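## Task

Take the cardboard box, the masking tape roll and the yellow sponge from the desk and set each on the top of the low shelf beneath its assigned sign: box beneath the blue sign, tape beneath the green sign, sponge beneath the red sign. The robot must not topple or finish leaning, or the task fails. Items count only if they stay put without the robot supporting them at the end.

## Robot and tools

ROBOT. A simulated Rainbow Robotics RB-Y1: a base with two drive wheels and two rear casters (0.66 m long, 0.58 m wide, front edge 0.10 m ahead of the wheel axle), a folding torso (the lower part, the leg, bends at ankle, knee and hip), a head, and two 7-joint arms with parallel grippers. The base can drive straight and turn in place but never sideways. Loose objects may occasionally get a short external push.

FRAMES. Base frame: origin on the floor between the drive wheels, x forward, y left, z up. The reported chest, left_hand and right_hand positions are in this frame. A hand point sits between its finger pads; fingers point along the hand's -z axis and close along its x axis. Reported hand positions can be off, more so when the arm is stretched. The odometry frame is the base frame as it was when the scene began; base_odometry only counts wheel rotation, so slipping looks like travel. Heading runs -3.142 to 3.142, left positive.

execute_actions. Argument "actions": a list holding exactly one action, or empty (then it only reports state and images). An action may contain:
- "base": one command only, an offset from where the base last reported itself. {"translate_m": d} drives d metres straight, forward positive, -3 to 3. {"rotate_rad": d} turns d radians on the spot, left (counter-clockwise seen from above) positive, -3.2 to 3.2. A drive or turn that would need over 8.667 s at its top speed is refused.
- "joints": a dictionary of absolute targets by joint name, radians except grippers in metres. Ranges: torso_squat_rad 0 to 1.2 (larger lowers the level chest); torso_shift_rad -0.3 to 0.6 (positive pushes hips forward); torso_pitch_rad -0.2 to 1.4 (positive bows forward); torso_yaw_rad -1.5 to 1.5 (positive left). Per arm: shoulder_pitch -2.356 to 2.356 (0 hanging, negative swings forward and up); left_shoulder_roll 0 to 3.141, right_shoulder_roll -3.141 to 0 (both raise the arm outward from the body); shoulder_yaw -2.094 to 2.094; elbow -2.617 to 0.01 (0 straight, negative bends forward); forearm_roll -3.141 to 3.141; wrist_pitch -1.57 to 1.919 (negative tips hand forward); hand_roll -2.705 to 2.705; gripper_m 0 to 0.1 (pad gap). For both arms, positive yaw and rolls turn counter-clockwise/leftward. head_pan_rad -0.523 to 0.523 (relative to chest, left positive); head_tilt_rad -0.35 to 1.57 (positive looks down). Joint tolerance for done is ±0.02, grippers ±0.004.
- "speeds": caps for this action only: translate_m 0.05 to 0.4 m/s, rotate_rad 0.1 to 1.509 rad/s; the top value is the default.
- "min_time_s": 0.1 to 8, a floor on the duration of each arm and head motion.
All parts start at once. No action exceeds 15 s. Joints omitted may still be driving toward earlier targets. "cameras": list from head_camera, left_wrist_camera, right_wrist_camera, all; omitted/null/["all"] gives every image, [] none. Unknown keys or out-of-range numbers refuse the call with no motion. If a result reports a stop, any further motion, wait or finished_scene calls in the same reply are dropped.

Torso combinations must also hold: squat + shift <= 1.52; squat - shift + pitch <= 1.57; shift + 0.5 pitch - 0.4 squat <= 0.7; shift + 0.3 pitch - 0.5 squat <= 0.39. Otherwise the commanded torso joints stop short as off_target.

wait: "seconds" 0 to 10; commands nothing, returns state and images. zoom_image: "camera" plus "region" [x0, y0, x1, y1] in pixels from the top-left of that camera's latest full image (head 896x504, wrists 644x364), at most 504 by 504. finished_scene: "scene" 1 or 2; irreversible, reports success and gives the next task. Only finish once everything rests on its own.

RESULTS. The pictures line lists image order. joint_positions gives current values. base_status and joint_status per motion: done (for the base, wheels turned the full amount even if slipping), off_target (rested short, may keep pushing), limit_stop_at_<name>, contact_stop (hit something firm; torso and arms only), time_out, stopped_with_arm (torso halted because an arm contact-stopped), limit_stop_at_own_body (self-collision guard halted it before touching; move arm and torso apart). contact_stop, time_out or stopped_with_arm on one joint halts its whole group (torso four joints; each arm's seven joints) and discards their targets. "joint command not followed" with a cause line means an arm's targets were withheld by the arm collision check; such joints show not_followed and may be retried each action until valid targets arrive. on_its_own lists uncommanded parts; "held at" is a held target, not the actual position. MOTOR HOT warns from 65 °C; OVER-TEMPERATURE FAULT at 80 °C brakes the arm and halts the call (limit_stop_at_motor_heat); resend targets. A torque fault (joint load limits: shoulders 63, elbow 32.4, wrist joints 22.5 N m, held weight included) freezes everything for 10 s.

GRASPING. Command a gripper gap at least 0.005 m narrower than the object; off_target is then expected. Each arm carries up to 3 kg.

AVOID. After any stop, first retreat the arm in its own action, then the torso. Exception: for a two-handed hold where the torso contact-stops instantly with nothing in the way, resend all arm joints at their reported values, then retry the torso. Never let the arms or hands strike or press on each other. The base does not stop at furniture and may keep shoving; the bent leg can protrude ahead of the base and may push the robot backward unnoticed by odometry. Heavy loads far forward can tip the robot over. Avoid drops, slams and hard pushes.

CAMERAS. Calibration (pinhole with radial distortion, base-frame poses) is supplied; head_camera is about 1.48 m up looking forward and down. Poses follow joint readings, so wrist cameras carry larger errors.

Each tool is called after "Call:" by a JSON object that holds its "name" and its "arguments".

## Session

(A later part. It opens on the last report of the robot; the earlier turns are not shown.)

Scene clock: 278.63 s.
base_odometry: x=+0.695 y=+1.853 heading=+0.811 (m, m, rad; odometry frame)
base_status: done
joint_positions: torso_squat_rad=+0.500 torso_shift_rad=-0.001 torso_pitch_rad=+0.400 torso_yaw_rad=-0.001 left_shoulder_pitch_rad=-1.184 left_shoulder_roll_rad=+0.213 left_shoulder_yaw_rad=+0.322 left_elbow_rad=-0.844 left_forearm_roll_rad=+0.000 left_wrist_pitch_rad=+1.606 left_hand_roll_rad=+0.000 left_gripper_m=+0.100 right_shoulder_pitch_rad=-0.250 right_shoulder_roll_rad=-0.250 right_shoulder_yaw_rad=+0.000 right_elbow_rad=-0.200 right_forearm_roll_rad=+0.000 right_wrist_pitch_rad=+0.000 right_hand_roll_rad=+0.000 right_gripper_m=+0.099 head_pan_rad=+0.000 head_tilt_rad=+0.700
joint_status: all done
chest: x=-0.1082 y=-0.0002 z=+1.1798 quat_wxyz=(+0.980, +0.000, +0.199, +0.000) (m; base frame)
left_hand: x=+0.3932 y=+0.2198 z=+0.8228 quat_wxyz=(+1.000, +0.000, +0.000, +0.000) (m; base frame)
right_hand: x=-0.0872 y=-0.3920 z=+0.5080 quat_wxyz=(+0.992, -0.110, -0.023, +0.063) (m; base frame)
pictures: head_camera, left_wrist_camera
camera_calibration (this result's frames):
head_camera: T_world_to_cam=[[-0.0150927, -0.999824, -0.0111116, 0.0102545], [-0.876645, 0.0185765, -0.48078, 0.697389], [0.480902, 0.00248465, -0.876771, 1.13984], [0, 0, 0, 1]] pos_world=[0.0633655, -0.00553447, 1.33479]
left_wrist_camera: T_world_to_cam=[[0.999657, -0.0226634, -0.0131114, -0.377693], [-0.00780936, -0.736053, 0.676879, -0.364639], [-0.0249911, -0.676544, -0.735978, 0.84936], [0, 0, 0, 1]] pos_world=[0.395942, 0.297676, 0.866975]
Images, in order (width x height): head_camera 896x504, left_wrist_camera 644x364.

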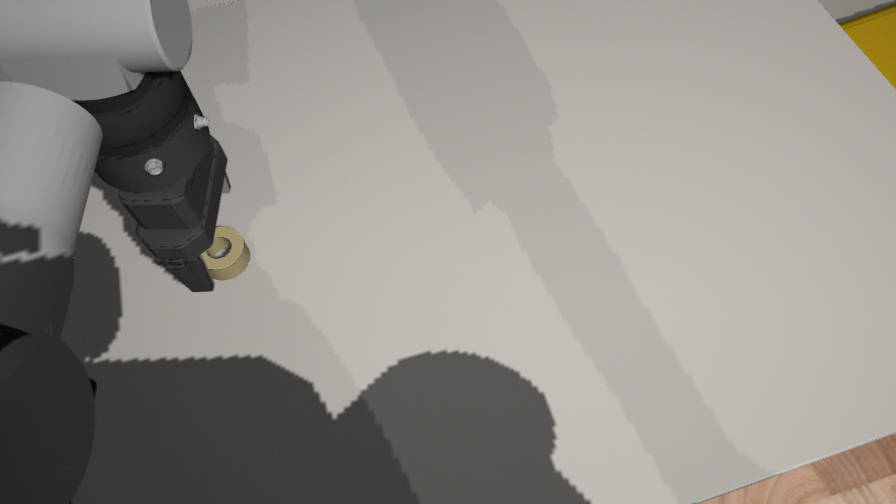

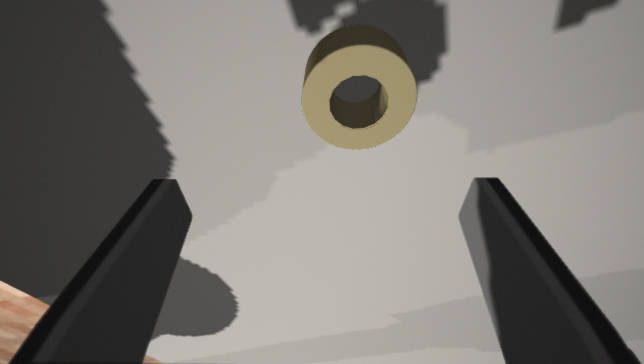

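Call:
{"name": "execute_actions", "arguments": {"actions": [{"base":{"translate_m":0.015},"joints":{"torso_squat_rad":0.64,"left_shoulder_pitch_rad":-1.178,"left_shoulder_roll_rad":0.231,"left_shoulder_yaw_rad":0.342}}], "cameras": ["head_camera","left_wrist_camera"]}}

Scene clock: 288.73 s.
base_odometry: x=+0.705 y=+1.864 heading=+0.811 (m, m, rad; odometry frame)
base_status: done
joint_positions: torso_squat_rad=+0.640 torso_shift_rad=-0.001 torso_pitch_rad=+0.400 torso_yaw_rad=-0.001 left_shoulder_pitch_rad=-1.178 left_shoulder_roll_rad=+0.231 left_shoulder_yaw_rad=+0.342 left_elbow_rad=-0.844 left_forearm_roll_rad=+0.000 left_wrist_pitch_rad=+1.606 left_hand_roll_rad=+0.000 left_gripper_m=+0.100 right_shoulder_pitch_rad=-0.250 right_shoulder_roll_rad=-0.250 right_shoulder_yaw_rad=+0.000 right_elbow_rad=-0.200 right_forearm_roll_rad=+0.000 right_wrist_pitch_rad=+0.000 right_hand_roll_rad=+0.000 right_gripper_m=+0.099 head_pan_rad=+0.000 head_tilt_rad=+0.700
joint_status: all done
chest: x=-0.1082 y=-0.0001 z=+1.1270 quat_wxyz=(+0.980, +0.000, +0.199, +0.000) (m; base frame)
left_hand: x=+0.3931 y=+0.2326 z=+0.7701 quat_wxyz=(+1.000, +0.000, +0.000, +0.014) (m; base frame)
right_hand: x=-0.0871 y=-0.3920 z=+0.4552 quat_wxyz=(+0.992, -0.110, -0.023, +0.063) (m; base frame)
pictures: head_camera, left_wrist_camera
camera_calibration (this result's frames):
head_camera: T_world_to_cam=[[-0.0150717, -0.999825, -0.0110995, 0.00968398], [-0.876572, 0.0185526, -0.480914, 0.672134], [0.481035, 0.00248136, -0.876698, 1.09347], [0, 0, 0, 1]] pos_world=[0.0633203, -0.00550084, 1.28199]
left_wrist_camera: T_world_to_cam=[[0.999906, 0.00489368, -0.0128292, -0.384721], [0.0122888, -0.735759, 0.677132, -0.327681], [-0.00612552, -0.677225, -0.73575, 0.811829], [0, 0, 0, 1]] pos_world=[0.393684, 0.31058, 0.814251]
Images, in order (width x height): head_camera 896x504, left_wrist_camera 644x364.

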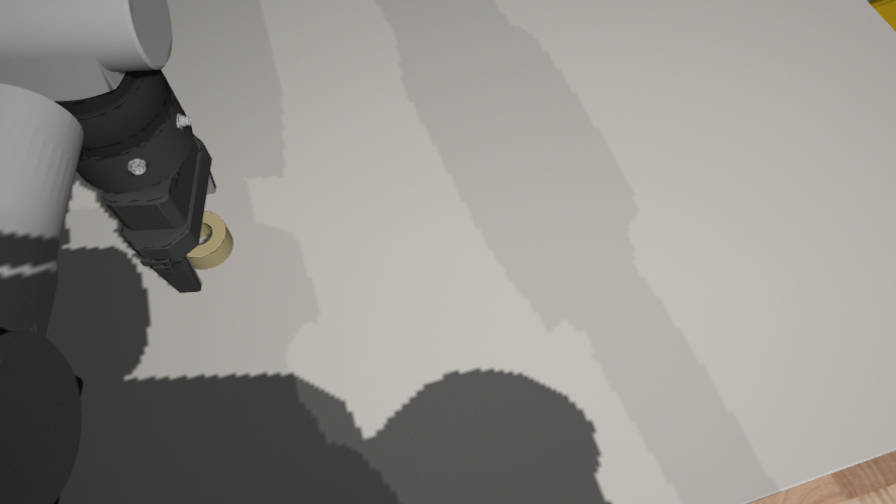

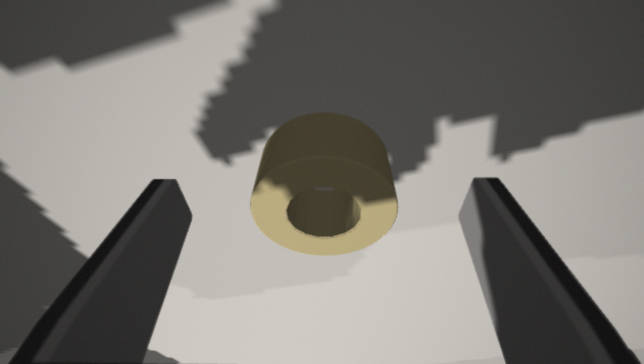

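Call:
{"name": "execute_actions", "arguments": {"actions": [{"joints":{"torso_squat_rad":0.667,"left_gripper_m":0.065}}], "cameras": []}}

Call:
{"name": "execute_actions", "arguments": {"actions": [{"joints":{"left_gripper_m":0.04}}], "cameras": ["left_wrist_camera"]}}

Call:
{"name": "execute_actions", "arguments": {"actions": [{"joints":{"torso_squat_rad":0.56}}], "cameras": ["left_wrist_camera"]}}

Scene clock: 299.13 s.
base_odometry: x=+0.705 y=+1.864 heading=+0.811 (m, m, rad; odometry frame)
base_status: not commanded
joint_positions: torso_squat_rad=+0.667 torso_shift_rad=-0.001 torso_pitch_rad=+0.400 torso_yaw_rad=-0.001 left_shoulder_pitch_rad=-1.178 left_shoulder_roll_rad=+0.231 left_shoulder_yaw_rad=+0.342 left_elbow_rad=-0.844 left_forearm_roll_rad=+0.000 left_wrist_pitch_rad=+1.606 left_hand_roll_rad=+0.000 left_gripper_m=+0.065 right_shoulder_pitch_rad=-0.250 right_shoulder_roll_rad=-0.250 right_shoulder_yaw_rad=+0.000 right_elbow_rad=-0.200 right_forearm_roll_rad=+0.000 right_wrist_pitch_rad=+0.000 right_hand_roll_rad=+0.000 right_gripper_m=+0.099 head_pan_rad=+0.000 head_tilt_rad=+0.700
joint_status: all done
chest: x=-0.1082 y=-0.0001 z=+1.1155 quat_wxyz=(+0.980, +0.000, +0.199, +0.000) (m; base frame)
left_hand: x=+0.3931 y=+0.2326 z=+0.7586 quat_wxyz=(+1.000, +0.000, +0.000, +0.014) (m; base frame)
right_hand: x=-0.0871 y=-0.3920 z=+0.4437 quat_wxyz=(+0.992, -0.110, -0.023, +0.063) (m; base frame)
pictures: none
No camera images: the call's "cameras" was empty. Leave "cameras" out to get every camera's image.

Scene clock: 299.87 s.
base_odometry: x=+0.705 y=+1.864 heading=+0.811 (m, m, rad; odometry frame)
base_status: not commanded
joint_positions: torso_squat_rad=+0.667 torso_shift_rad=-0.001 torso_pitch_rad=+0.400 torso_yaw_rad=-0.001 left_shoulder_pitch_rad=-1.178 left_shoulder_roll_rad=+0.231 left_shoulder_yaw_rad=+0.342 left_elbow_rad=-0.844 left_forearm_roll_rad=+0.000 left_wrist_pitch_rad=+1.606 left_hand_roll_rad=+0.000 left_gripper_m=+0.050 right_shoulder_pitch_rad=-0.250 right_shoulder_roll_rad=-0.250 right_shoulder_yaw_rad=+0.000 right_elbow_rad=-0.200 right_forearm_roll_rad=+0.000 right_wrist_pitch_rad=+0.000 right_hand_roll_rad=+0.000 right_gripper_m=+0.099 head_pan_rad=+0.000 head_tilt_rad=+0.700
joint_status: left_gripper_m off_target (ended at +0.050, target +0.040)
chest: x=-0.1082 y=-0.0001 z=+1.1155 quat_wxyz=(+0.980, +0.000, +0.199, +0.000) (m; base frame)
left_hand: x=+0.3931 y=+0.2326 z=+0.7586 quat_wxyz=(+1.000, +0.000, +0.000, +0.014) (m; base frame)
right_hand: x=-0.0871 y=-0.3920 z=+0.4437 quat_wxyz=(+0.992, -0.110, -0.023, +0.063) (m; base frame)
pictures: left_wrist_camera
camera_calibration (this result's frames):
left_wrist_camera: T_world_to_cam=[[0.999905, 0.00490207, -0.0128527, -0.384846], [0.0123108, -0.735761, 0.677129, -0.319897], [-0.00613719, -0.677223, -0.735752, 0.803386], [0, 0, 0, 1]] pos_world=[0.393679, 0.31059, 0.802758]
Images, in order (width x height): left_wrist_camera 644x364.

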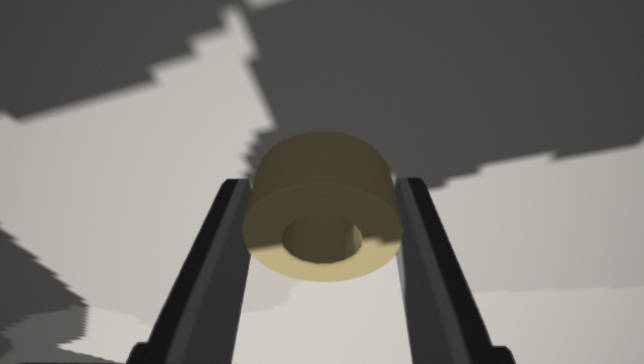

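Scene clock: 301.00 s.
base_odometry: x=+0.705 y=+1.864 heading=+0.811 (m, m, rad; odometry frame)
base_status: not commanded
joint_positions: torso_squat_rad=+0.560 torso_shift_rad=-0.001 torso_pitch_rad=+0.400 torso_yaw_rad=-0.001 left_shoulder_pitch_rad=-1.178 left_shoulder_roll_rad=+0.231 left_shoulder_yaw_rad=+0.342 left_elbow_rad=-0.844 left_forearm_roll_rad=+0.000 left_wrist_pitch_rad=+1.606 left_hand_roll_rad=+0.000 left_gripper_m=+0.050 right_shoulder_pitch_rad=-0.250 right_shoulder_roll_rad=-0.250 right_shoulder_yaw_rad=+0.000 right_elbow_rad=-0.200 right_forearm_roll_rad=+0.000 right_wrist_pitch_rad=+0.000 right_hand_roll_rad=+0.000 right_gripper_m=+0.099 head_pan_rad=+0.000 head_tilt_rad=+0.700
joint_status: all done
chest: x=-0.1082 y=-0.0001 z=+1.1586 quat_wxyz=(+0.980, +0.000, +0.199, +0.000) (m; base frame)
left_hand: x=+0.3931 y=+0.2326 z=+0.8016 quat_wxyz=(+1.000, +0.000, +0.000, +0.014) (m; base frame)
right_hand: x=-0.0872 y=-0.3920 z=+0.4868 quat_wxyz=(+0.992, -0.110, -0.023, +0.063) (m; base frame)
pictures: left_wrist_camera
camera_calibration (this result's frames):
left_wrist_camera: T_world_to_cam=[[0.999903, 0.00489656, -0.0130229, -0.384124], [0.0124221, -0.73576, 0.677129, -0.349056], [-0.00626611, -0.677225, -0.73575, 0.83504], [0, 0, 0, 1]] pos_world=[0.393655, 0.31057, 0.845733]
Images, in order (width x height): left_wrist_camera 644x364.

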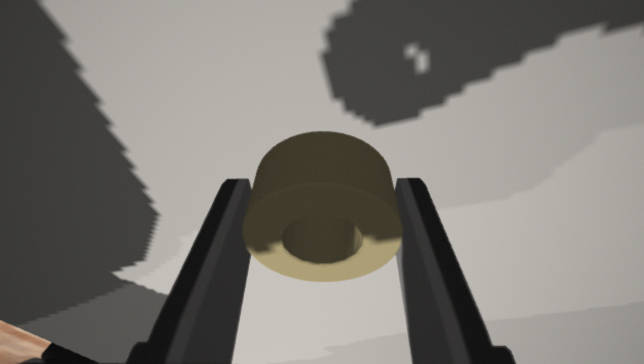

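Call:
{"name": "execute_actions", "arguments": {"actions": [{"base":{"translate_m":-0.8},"joints":{"head_tilt_rad":-0.05}}], "cameras": []}}

Call:
{"name": "execute_actions", "arguments": {"actions": [{"base":{"rotate_rad":-2.12}}], "cameras": ["head_camera","left_wrist_camera"]}}

Scene clock: 309.63 s.
base_odometry: x=+0.154 y=+1.284 heading=+0.810 (m, m, rad; odometry frame)
base_status: done
joint_positions: torso_squat_rad=+0.560 torso_shift_rad=-0.001 torso_pitch_rad=+0.400 torso_yaw_rad=-0.001 left_shoulder_pitch_rad=-1.178 left_shoulder_roll_rad=+0.231 left_shoulder_yaw_rad=+0.342 left_elbow_rad=-0.844 left_forearm_roll_rad=+0.000 left_wrist_pitch_rad=+1.606 left_hand_roll_rad=+0.000 left_gripper_m=+0.050 right_shoulder_pitch_rad=-0.250 right_shoulder_roll_rad=-0.250 right_shoulder_yaw_rad=+0.000 right_elbow_rad=-0.200 right_forearm_roll_rad=+0.000 right_wrist_pitch_rad=+0.000 right_hand_roll_rad=+0.000 right_gripper_m=+0.099 head_pan_rad=+0.000 head_tilt_rad=-0.050
joint_status: all done
chest: x=-0.1083 y=-0.0001 z=+1.1586 quat_wxyz=(+0.980, +0.000, +0.199, +0.000) (m; base frame)
left_hand: x=+0.3930 y=+0.2326 z=+0.8016 quat_wxyz=(+1.000, +0.000, +0.000, +0.014) (m; base frame)
right_hand: x=-0.0873 y=-0.3920 z=+0.4868 quat_wxyz=(+0.992, -0.110, -0.023, +0.063) (m; base frame)
pictures: none
No camera images: the call's "cameras" was empty. Leave "cameras" out to get every camera's image.

Scene clock: 314.07 s.
base_odometry: x=+0.154 y=+1.284 heading=-1.309 (m, m, rad; odometry frame)
base_status: done
joint_positions: torso_squat_rad=+0.560 torso_shift_rad=-0.001 torso_pitch_rad=+0.400 torso_yaw_rad=-0.001 left_shoulder_pitch_rad=-1.178 left_shoulder_roll_rad=+0.231 left_shoulder_yaw_rad=+0.342 left_elbow_rad=-0.844 left_forearm_roll_rad=+0.000 left_wrist_pitch_rad=+1.606 left_hand_roll_rad=+0.000 left_gripper_m=+0.050 right_shoulder_pitch_rad=-0.250 right_shoulder_roll_rad=-0.250 right_shoulder_yaw_rad=+0.000 right_elbow_rad=-0.200 right_forearm_roll_rad=+0.000 right_wrist_pitch_rad=+0.000 right_hand_roll_rad=+0.000 right_gripper_m=+0.099 head_pan_rad=+0.000 head_tilt_rad=-0.050
joint_status: not commanded
chest: x=-0.1083 y=-0.0001 z=+1.1586 quat_wxyz=(+0.980, +0.000, +0.199, +0.000) (m; base frame)
left_hand: x=+0.3930 y=+0.2326 z=+0.8017 quat_wxyz=(+1.000, +0.000, +0.000, +0.014) (m; base frame)
right_hand: x=-0.0873 y=-0.3920 z=+0.4868 quat_wxyz=(+0.992, -0.110, -0.023, +0.063) (m; base frame)
pictures: head_camera, left_wrist_camera
camera_calibration (this result's frames):
head_camera: T_world_to_cam=[[-0.00321975, -0.999834, -0.0179459, 0.01927], [-0.313673, 0.01805, -0.94936, 1.31805], [0.949526, 0.00257243, -0.313679, 0.374671], [0, 0, 0, 1]] pos_world=[0.0577371, -0.00548782, 1.36917]
left_wrist_camera: T_world_to_cam=[[0.999903, 0.00492957, -0.0129908, -0.384101], [0.0124245, -0.73577, 0.677118, -0.349065], [-0.0062203, -0.677214, -0.73576, 0.835072], [0, 0, 0, 1]] pos_world=[0.393596, 0.310584, 0.84578]
Images, in order (width x height): head_camera 896x504, left_wrist_camera 644x364.

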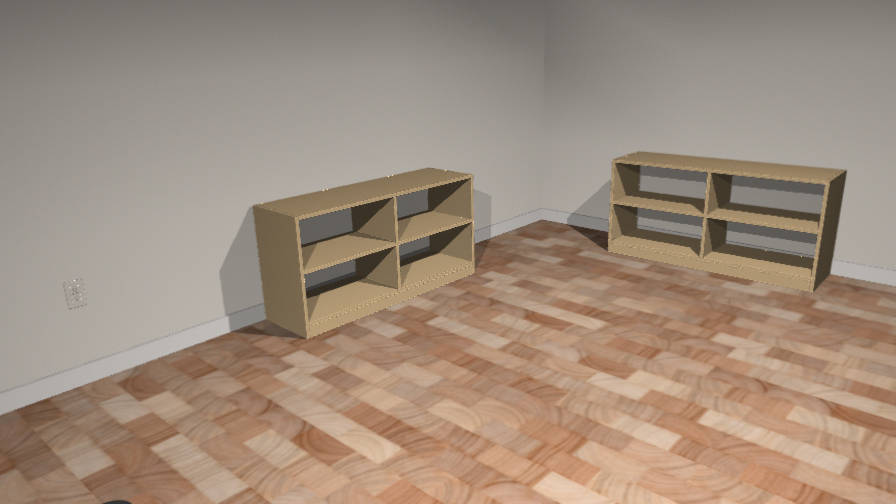

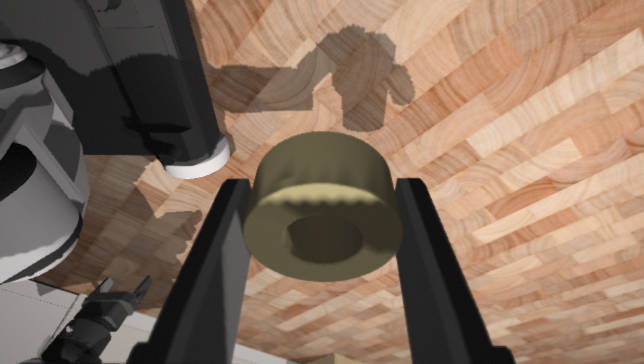

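Call:
{"name": "execute_actions", "arguments": {"actions": [{"base":{"translate_m":2.75},"joints":{"head_tilt_rad":0.5,"head_pan_rad":0.2,"torso_squat_rad":0.78,"left_shoulder_pitch_rad":-1.018,"left_shoulder_roll_rad":0.514,"left_shoulder_yaw_rad":0.69},"min_time_s":4}], "cameras": ["head_camera"]}}

Scene clock: 328.40 s.
base_odometry: x=+0.864 y=-1.373 heading=-1.310 (m, m, rad; odometry frame)
base_status: done
joint_positions: torso_squat_rad=+0.780 torso_shift_rad=-0.001 torso_pitch_rad=+0.400 torso_yaw_rad=-0.001 left_shoulder_pitch_rad=-1.018 left_shoulder_roll_rad=+0.514 left_shoulder_yaw_rad=+0.690 left_elbow_rad=-0.844 left_forearm_roll_rad=+0.000 left_wrist_pitch_rad=+1.606 left_hand_roll_rad=+0.000 left_gripper_m=+0.050 right_shoulder_pitch_rad=-0.250 right_shoulder_roll_rad=-0.250 right_shoulder_yaw_rad=+0.000 right_elbow_rad=-0.200 right_forearm_roll_rad=+0.000 right_wrist_pitch_rad=+0.000 right_hand_roll_rad=+0.000 right_gripper_m=+0.099 head_pan_rad=+0.200 head_tilt_rad=+0.500
joint_status: all done
chest: x=-0.1081 y=-0.0001 z=+1.0631 quat_wxyz=(+0.980, +0.000, +0.199, +0.000) (m; base frame)
left_hand: x=+0.3357 y=+0.4449 z=+0.7059 quat_wxyz=(+0.969, +0.000, +0.000, +0.247) (m; base frame)
right_hand: x=-0.0870 y=-0.3920 z=+0.3914 quat_wxyz=(+0.992, -0.110, -0.023, +0.063) (m; base frame)
pictures: head_camera
camera_calibration (this result's frames):
head_camera: T_world_to_cam=[[0.170488, -0.981137, -0.0911264, 0.109979], [-0.758766, -0.0717179, -0.647403, 0.848992], [0.628656, 0.179518, -0.75668, 0.890192], [0, 0, 0, 1]] pos_world=[0.065812, 0.00898655, 1.23325]
Images, in order (width x height): head_camera 896x504.

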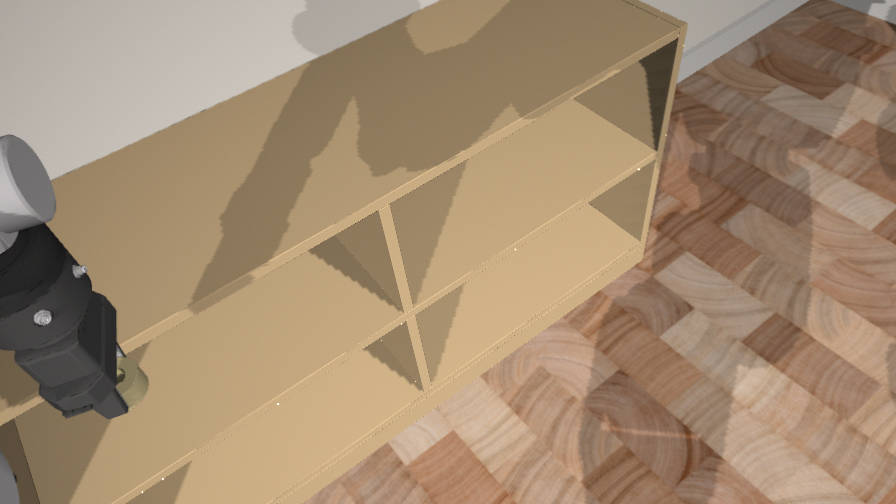

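Call:
{"name": "execute_actions", "arguments": {"actions": [{"base":{"translate_m":0.39},"joints":{"head_tilt_rad":0.7,"head_pan_rad":0.5,"torso_squat_rad":0.83}}], "cameras": []}}

Call:
{"name": "execute_actions", "arguments": {"actions": [{"joints":{"torso_squat_rad":0.882}}], "cameras": ["head_camera","left_wrist_camera"]}}

Scene clock: 336.67 s.
base_odometry: x=+0.965 y=-1.750 heading=-1.310 (m, m, rad; odometry frame)
base_status: done
joint_positions: torso_squat_rad=+0.830 torso_shift_rad=-0.001 torso_pitch_rad=+0.400 torso_yaw_rad=-0.001 left_shoulder_pitch_rad=-1.018 left_shoulder_roll_rad=+0.514 left_shoulder_yaw_rad=+0.690 left_elbow_rad=-0.844 left_forearm_roll_rad=+0.000 left_wrist_pitch_rad=+1.606 left_hand_roll_rad=+0.000 left_gripper_m=+0.050 right_shoulder_pitch_rad=-0.250 right_shoulder_roll_rad=-0.250 right_shoulder_yaw_rad=+0.000 right_elbow_rad=-0.200 right_forearm_roll_rad=+0.000 right_wrist_pitch_rad=+0.000 right_hand_roll_rad=+0.000 right_gripper_m=+0.099 head_pan_rad=+0.500 head_tilt_rad=+0.700
joint_status: all done
chest: x=-0.1080 y=-0.0001 z=+1.0379 quat_wxyz=(+0.980, +0.000, +0.199, +0.000) (m; base frame)
left_hand: x=+0.3357 y=+0.4450 z=+0.6807 quat_wxyz=(+0.969, +0.000, +0.000, +0.247) (m; base frame)
right_hand: x=-0.0870 y=-0.3920 z=+0.3661 quat_wxyz=(+0.992, -0.110, -0.023, +0.063) (m; base frame)
pictures: none
No camera images: the call's "cameras" was empty. Leave "cameras" out to get every camera's image.

Scene clock: 337.53 s.
base_odometry: x=+0.965 y=-1.750 heading=-1.310 (m, m, rad; odometry frame)
base_status: not commanded
joint_positions: torso_squat_rad=+0.882 torso_shift_rad=-0.001 torso_pitch_rad=+0.400 torso_yaw_rad=-0.001 left_shoulder_pitch_rad=-1.018 left_shoulder_roll_rad=+0.514 left_shoulder_yaw_rad=+0.690 left_elbow_rad=-0.844 left_forearm_roll_rad=+0.000 left_wrist_pitch_rad=+1.606 left_hand_roll_rad=+0.000 left_gripper_m=+0.050 right_shoulder_pitch_rad=-0.250 right_shoulder_roll_rad=-0.250 right_shoulder_yaw_rad=+0.000 right_elbow_rad=-0.200 right_forearm_roll_rad=+0.000 right_wrist_pitch_rad=+0.000 right_hand_roll_rad=+0.000 right_gripper_m=+0.099 head_pan_rad=+0.500 head_tilt_rad=+0.700
joint_status: all done
chest: x=-0.1081 y=-0.0001 z=+1.0105 quat_wxyz=(+0.980, +0.000, +0.199, +0.000) (m; base frame)
left_hand: x=+0.3357 y=+0.4451 z=+0.6533 quat_wxyz=(+0.969, +0.000, +0.000, +0.247) (m; base frame)
right_hand: x=-0.0869 y=-0.3920 z=+0.3387 quat_wxyz=(+0.992, -0.110, -0.023, +0.063) (m; base frame)
pictures: head_camera, left_wrist_camera
camera_calibration (this result's frames):
head_camera: T_world_to_cam=[[0.427416, -0.882074, -0.198145, 0.234697], [-0.814945, -0.281034, -0.506838, 0.647573], [0.391383, 0.378108, -0.83896, 0.945584], [0, 0, 0, 1]] pos_world=[0.0573382, 0.0314774, 1.16803]
left_wrist_camera: T_world_to_cam=[[0.888331, 0.459004, -0.0135423, -0.494059], [0.346098, -0.649853, 0.676689, -0.241533], [0.301803, -0.605811, -0.736144, 0.734494], [0, 0, 0, 1]] pos_world=[0.300809, 0.514779, 0.697445]
Images, in order (width x height): head_camera 896x504, left_wrist_camera 644x364.

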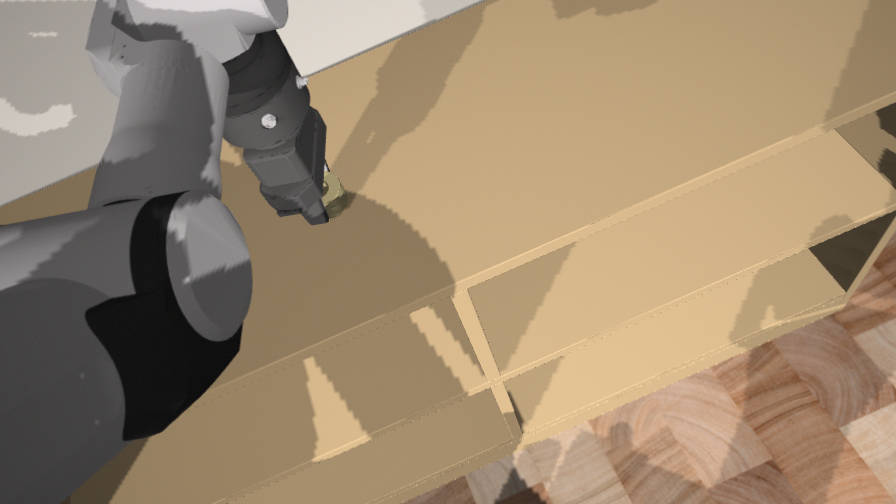

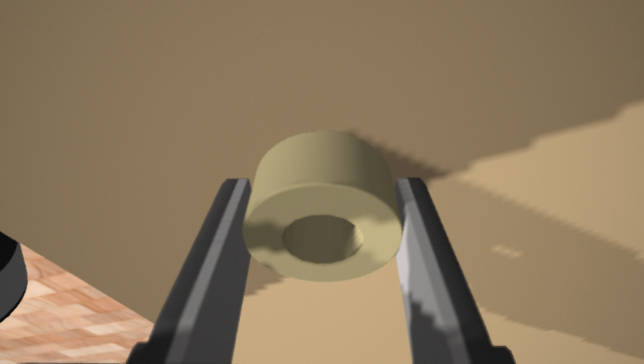

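Call:
{"name": "execute_actions", "arguments": {"actions": [{"joints":{"torso_squat_rad":0.892}}], "cameras": ["left_wrist_camera"]}}

Scene clock: 343.40 s.
base_odometry: x=+0.965 y=-1.750 heading=-1.310 (m, m, rad; odometry frame)
base_status: not commanded
joint_positions: torso_squat_rad=+0.892 torso_shift_rad=-0.001 torso_pitch_rad=+0.400 torso_yaw_rad=-0.001 left_shoulder_pitch_rad=-1.018 left_shoulder_roll_rad=+0.514 left_shoulder_yaw_rad=+0.690 left_elbow_rad=-0.844 left_forearm_roll_rad=+0.000 left_wrist_pitch_rad=+1.606 left_hand_roll_rad=+0.000 left_gripper_m=+0.050 right_shoulder_pitch_rad=-0.250 right_shoulder_roll_rad=-0.250 right_shoulder_yaw_rad=+0.000 right_elbow_rad=-0.200 right_forearm_roll_rad=+0.000 right_wrist_pitch_rad=+0.000 right_hand_roll_rad=+0.000 right_gripper_m=+0.099 head_pan_rad=+0.500 head_tilt_rad=+0.700
joint_status: all done
chest: x=-0.1081 y=-0.0001 z=+1.0050 quat_wxyz=(+0.980, +0.000, +0.199, +0.000) (m; base frame)
left_hand: x=+0.3358 y=+0.4451 z=+0.6479 quat_wxyz=(+0.969, +0.000, +0.000, +0.247) (m; base frame)
right_hand: x=-0.0869 y=-0.3920 z=+0.3333 quat_wxyz=(+0.992, -0.110, -0.023, +0.063) (m; base frame)
pictures: left_wrist_camera
camera_calibration (this result's frames):
left_wrist_camera: T_world_to_cam=[[0.888334, 0.459002, -0.0133836, -0.494281], [0.345985, -0.649874, 0.676727, -0.237905], [0.301921, -0.60579, -0.736113, 0.730488], [0, 0, 0, 1]] pos_world=[0.300848, 0.51479, 0.692103]
Images, in order (width x height): left_wrist_camera 644x364.

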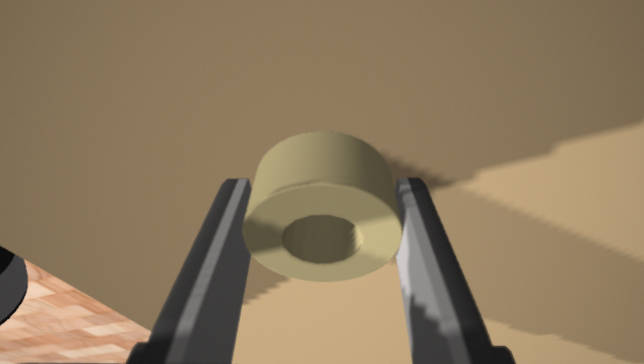

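The tape is just touching the shelf. Releasing it and rising.

Call:
{"name": "execute_actions", "arguments": {"actions": [{"joints":{"left_gripper_m":0.09}}], "cameras": []}}

Call:
{"name": "execute_actions", "arguments": {"actions": [{"joints":{"torso_squat_rad":0.7,"torso_pitch_rad":0.25}}], "cameras": ["head_camera","left_wrist_camera"]}}

Scene clock: 347.20 s.
base_odometry: x=+0.965 y=-1.750 heading=-1.310 (m, m, rad; odometry frame)
base_status: not commanded
joint_positions: torso_squat_rad=+0.892 torso_shift_rad=-0.001 torso_pitch_rad=+0.400 torso_yaw_rad=-0.001 left_shoulder_pitch_rad=-1.018 left_shoulder_roll_rad=+0.514 left_shoulder_yaw_rad=+0.690 left_elbow_rad=-0.844 left_forearm_roll_rad=+0.000 left_wrist_pitch_rad=+1.606 left_hand_roll_rad=+0.000 left_gripper_m=+0.090 right_shoulder_pitch_rad=-0.250 right_shoulder_roll_rad=-0.250 right_shoulder_yaw_rad=+0.000 right_elbow_rad=-0.200 right_forearm_roll_rad=+0.000 right_wrist_pitch_rad=+0.000 right_hand_roll_rad=+0.000 right_gripper_m=+0.099 head_pan_rad=+0.500 head_tilt_rad=+0.700
joint_status: all done
chest: x=-0.1081 y=-0.0001 z=+1.0050 quat_wxyz=(+0.980, +0.000, +0.199, +0.000) (m; base frame)
left_hand: x=+0.3358 y=+0.4451 z=+0.6479 quat_wxyz=(+0.969, +0.000, +0.000, +0.247) (m; base frame)
right_hand: x=-0.0869 y=-0.3920 z=+0.3333 quat_wxyz=(+0.992, -0.110, -0.023, +0.063) (m; base frame)
pictures: none
No camera images: the call's "cameras" was empty. Leave "cameras" out to get every camera's image.

Scene clock: 348.63 s.
base_odometry: x=+0.965 y=-1.750 heading=-1.310 (m, m, rad; odometry frame)
base_status: not commanded
joint_positions: torso_squat_rad=+0.700 torso_shift_rad=-0.001 torso_pitch_rad=+0.250 torso_yaw_rad=-0.001 left_shoulder_pitch_rad=-1.018 left_shoulder_roll_rad=+0.514 left_shoulder_yaw_rad=+0.690 left_elbow_rad=-0.844 left_forearm_roll_rad=+0.000 left_wrist_pitch_rad=+1.606 left_hand_roll_rad=+0.000 left_gripper_m=+0.090 right_shoulder_pitch_rad=-0.250 right_shoulder_roll_rad=-0.250 right_shoulder_yaw_rad=+0.000 right_elbow_rad=-0.200 right_forearm_roll_rad=+0.000 right_wrist_pitch_rad=+0.000 right_hand_roll_rad=+0.000 right_gripper_m=+0.099 head_pan_rad=+0.500 head_tilt_rad=+0.700
joint_status: all done
chest: x=-0.1521 y=-0.0001 z=+1.1157 quat_wxyz=(+0.992, +0.000, +0.125, +0.000) (m; base frame)
left_hand: x=+0.3401 y=+0.4450 z=+0.8289 quat_wxyz=(+0.966, -0.018, -0.073, +0.246) (m; base frame)
right_hand: x=-0.0309 y=-0.3920 z=+0.4546 quat_wxyz=(+0.987, -0.115, -0.097, +0.054) (m; base frame)
pictures: head_camera, left_wrist_camera
camera_calibration (this result's frames):
head_camera: T_world_to_cam=[[0.452182, -0.882096, -0.132053, 0.204378], [-0.730067, -0.280993, -0.622932, 0.807423], [0.51238, 0.378086, -0.77105, 0.993785], [0, 0, 0, 1]] pos_world=[-0.012138, 0.0314251, 1.29622]
left_wrist_camera: T_world_to_cam=[[0.880385, 0.458956, 0.119509, -0.603123], [0.240956, -0.649904, 0.720808, -0.362732], [0.408488, -0.605792, -0.682754, 0.78189], [0, 0, 0, 1]] pos_world=[0.29899, 0.514729, 0.867377]
Images, in order (width x height): head_camera 896x504, left_wrist_camera 644x364.

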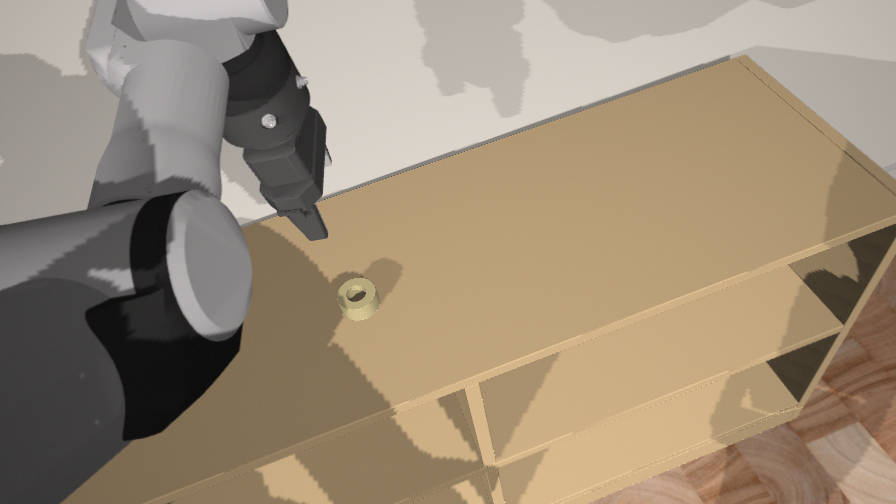

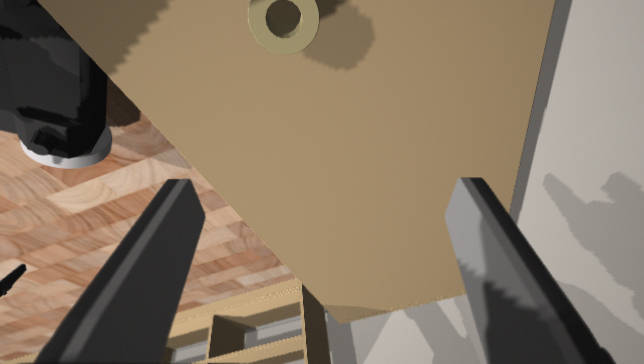

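Call:
{"name": "execute_actions", "arguments": {"actions": [{"joints":{"torso_squat_rad":0.4,"torso_pitch_rad":0,"torso_yaw_rad":-1.35,"head_pan_rad":-0.52,"head_tilt_rad":0.2}}], "cameras": ["head_camera"]}}

Scene clock: 356.10 s.
base_odometry: x=+0.965 y=-1.750 heading=-1.310 (m, m, rad; odometry frame)
base_status: not commanded
joint_positions: torso_squat_rad=+0.400 torso_shift_rad=-0.001 torso_pitch_rad=+0.000 torso_yaw_rad=-1.350 left_shoulder_pitch_rad=-1.018 left_shoulder_roll_rad=+0.514 left_shoulder_yaw_rad=+0.690 left_elbow_rad=-0.844 left_forearm_roll_rad=+0.000 left_wrist_pitch_rad=+1.606 left_hand_roll_rad=+0.000 left_gripper_m=+0.090 right_shoulder_pitch_rad=-0.250 right_shoulder_roll_rad=-0.250 right_shoulder_yaw_rad=+0.000 right_elbow_rad=-0.200 right_forearm_roll_rad=+0.000 right_wrist_pitch_rad=+0.000 right_hand_roll_rad=+0.000 right_gripper_m=+0.099 head_pan_rad=-0.520 head_tilt_rad=+0.200
joint_status: all done
chest: x=-0.2289 y=-0.0002 z=+1.2347 quat_wxyz=(+0.781, +0.000, +0.000, -0.625) (m; base frame)
left_hand: x=+0.3258 y=-0.4370 z=+1.0789 quat_wxyz=(+0.893, -0.159, -0.120, -0.404) (m; base frame)
right_hand: x=-0.5492 y=-0.3603 z=+0.6240 quat_wxyz=(+0.780, -0.231, -0.096, -0.574) (m; base frame)
pictures: head_camera
camera_calibration (this result's frames):
head_camera: T_world_to_cam=[[-0.955404, 0.294694, -0.0189385, -0.1851], [0.0674227, 0.155248, -0.985572, 1.48696], [-0.287502, -0.942896, -0.168193, 0.103066], [0, 0, 0, 1]] pos_world=[-0.247469, -0.0791184, 1.47934]
Images, in order (width x height): head_camera 896x504.

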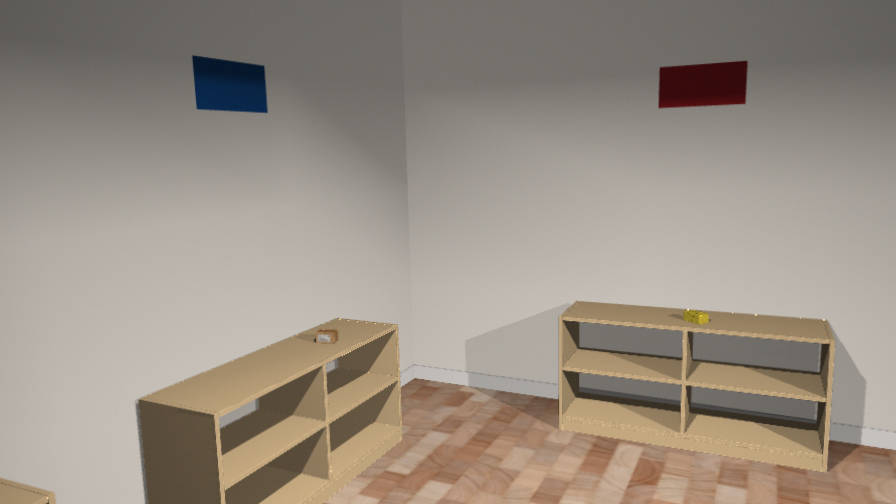

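Call:
{"name": "finished_scene", "arguments": {"scene": 1}}

The scene is finished: the task was done.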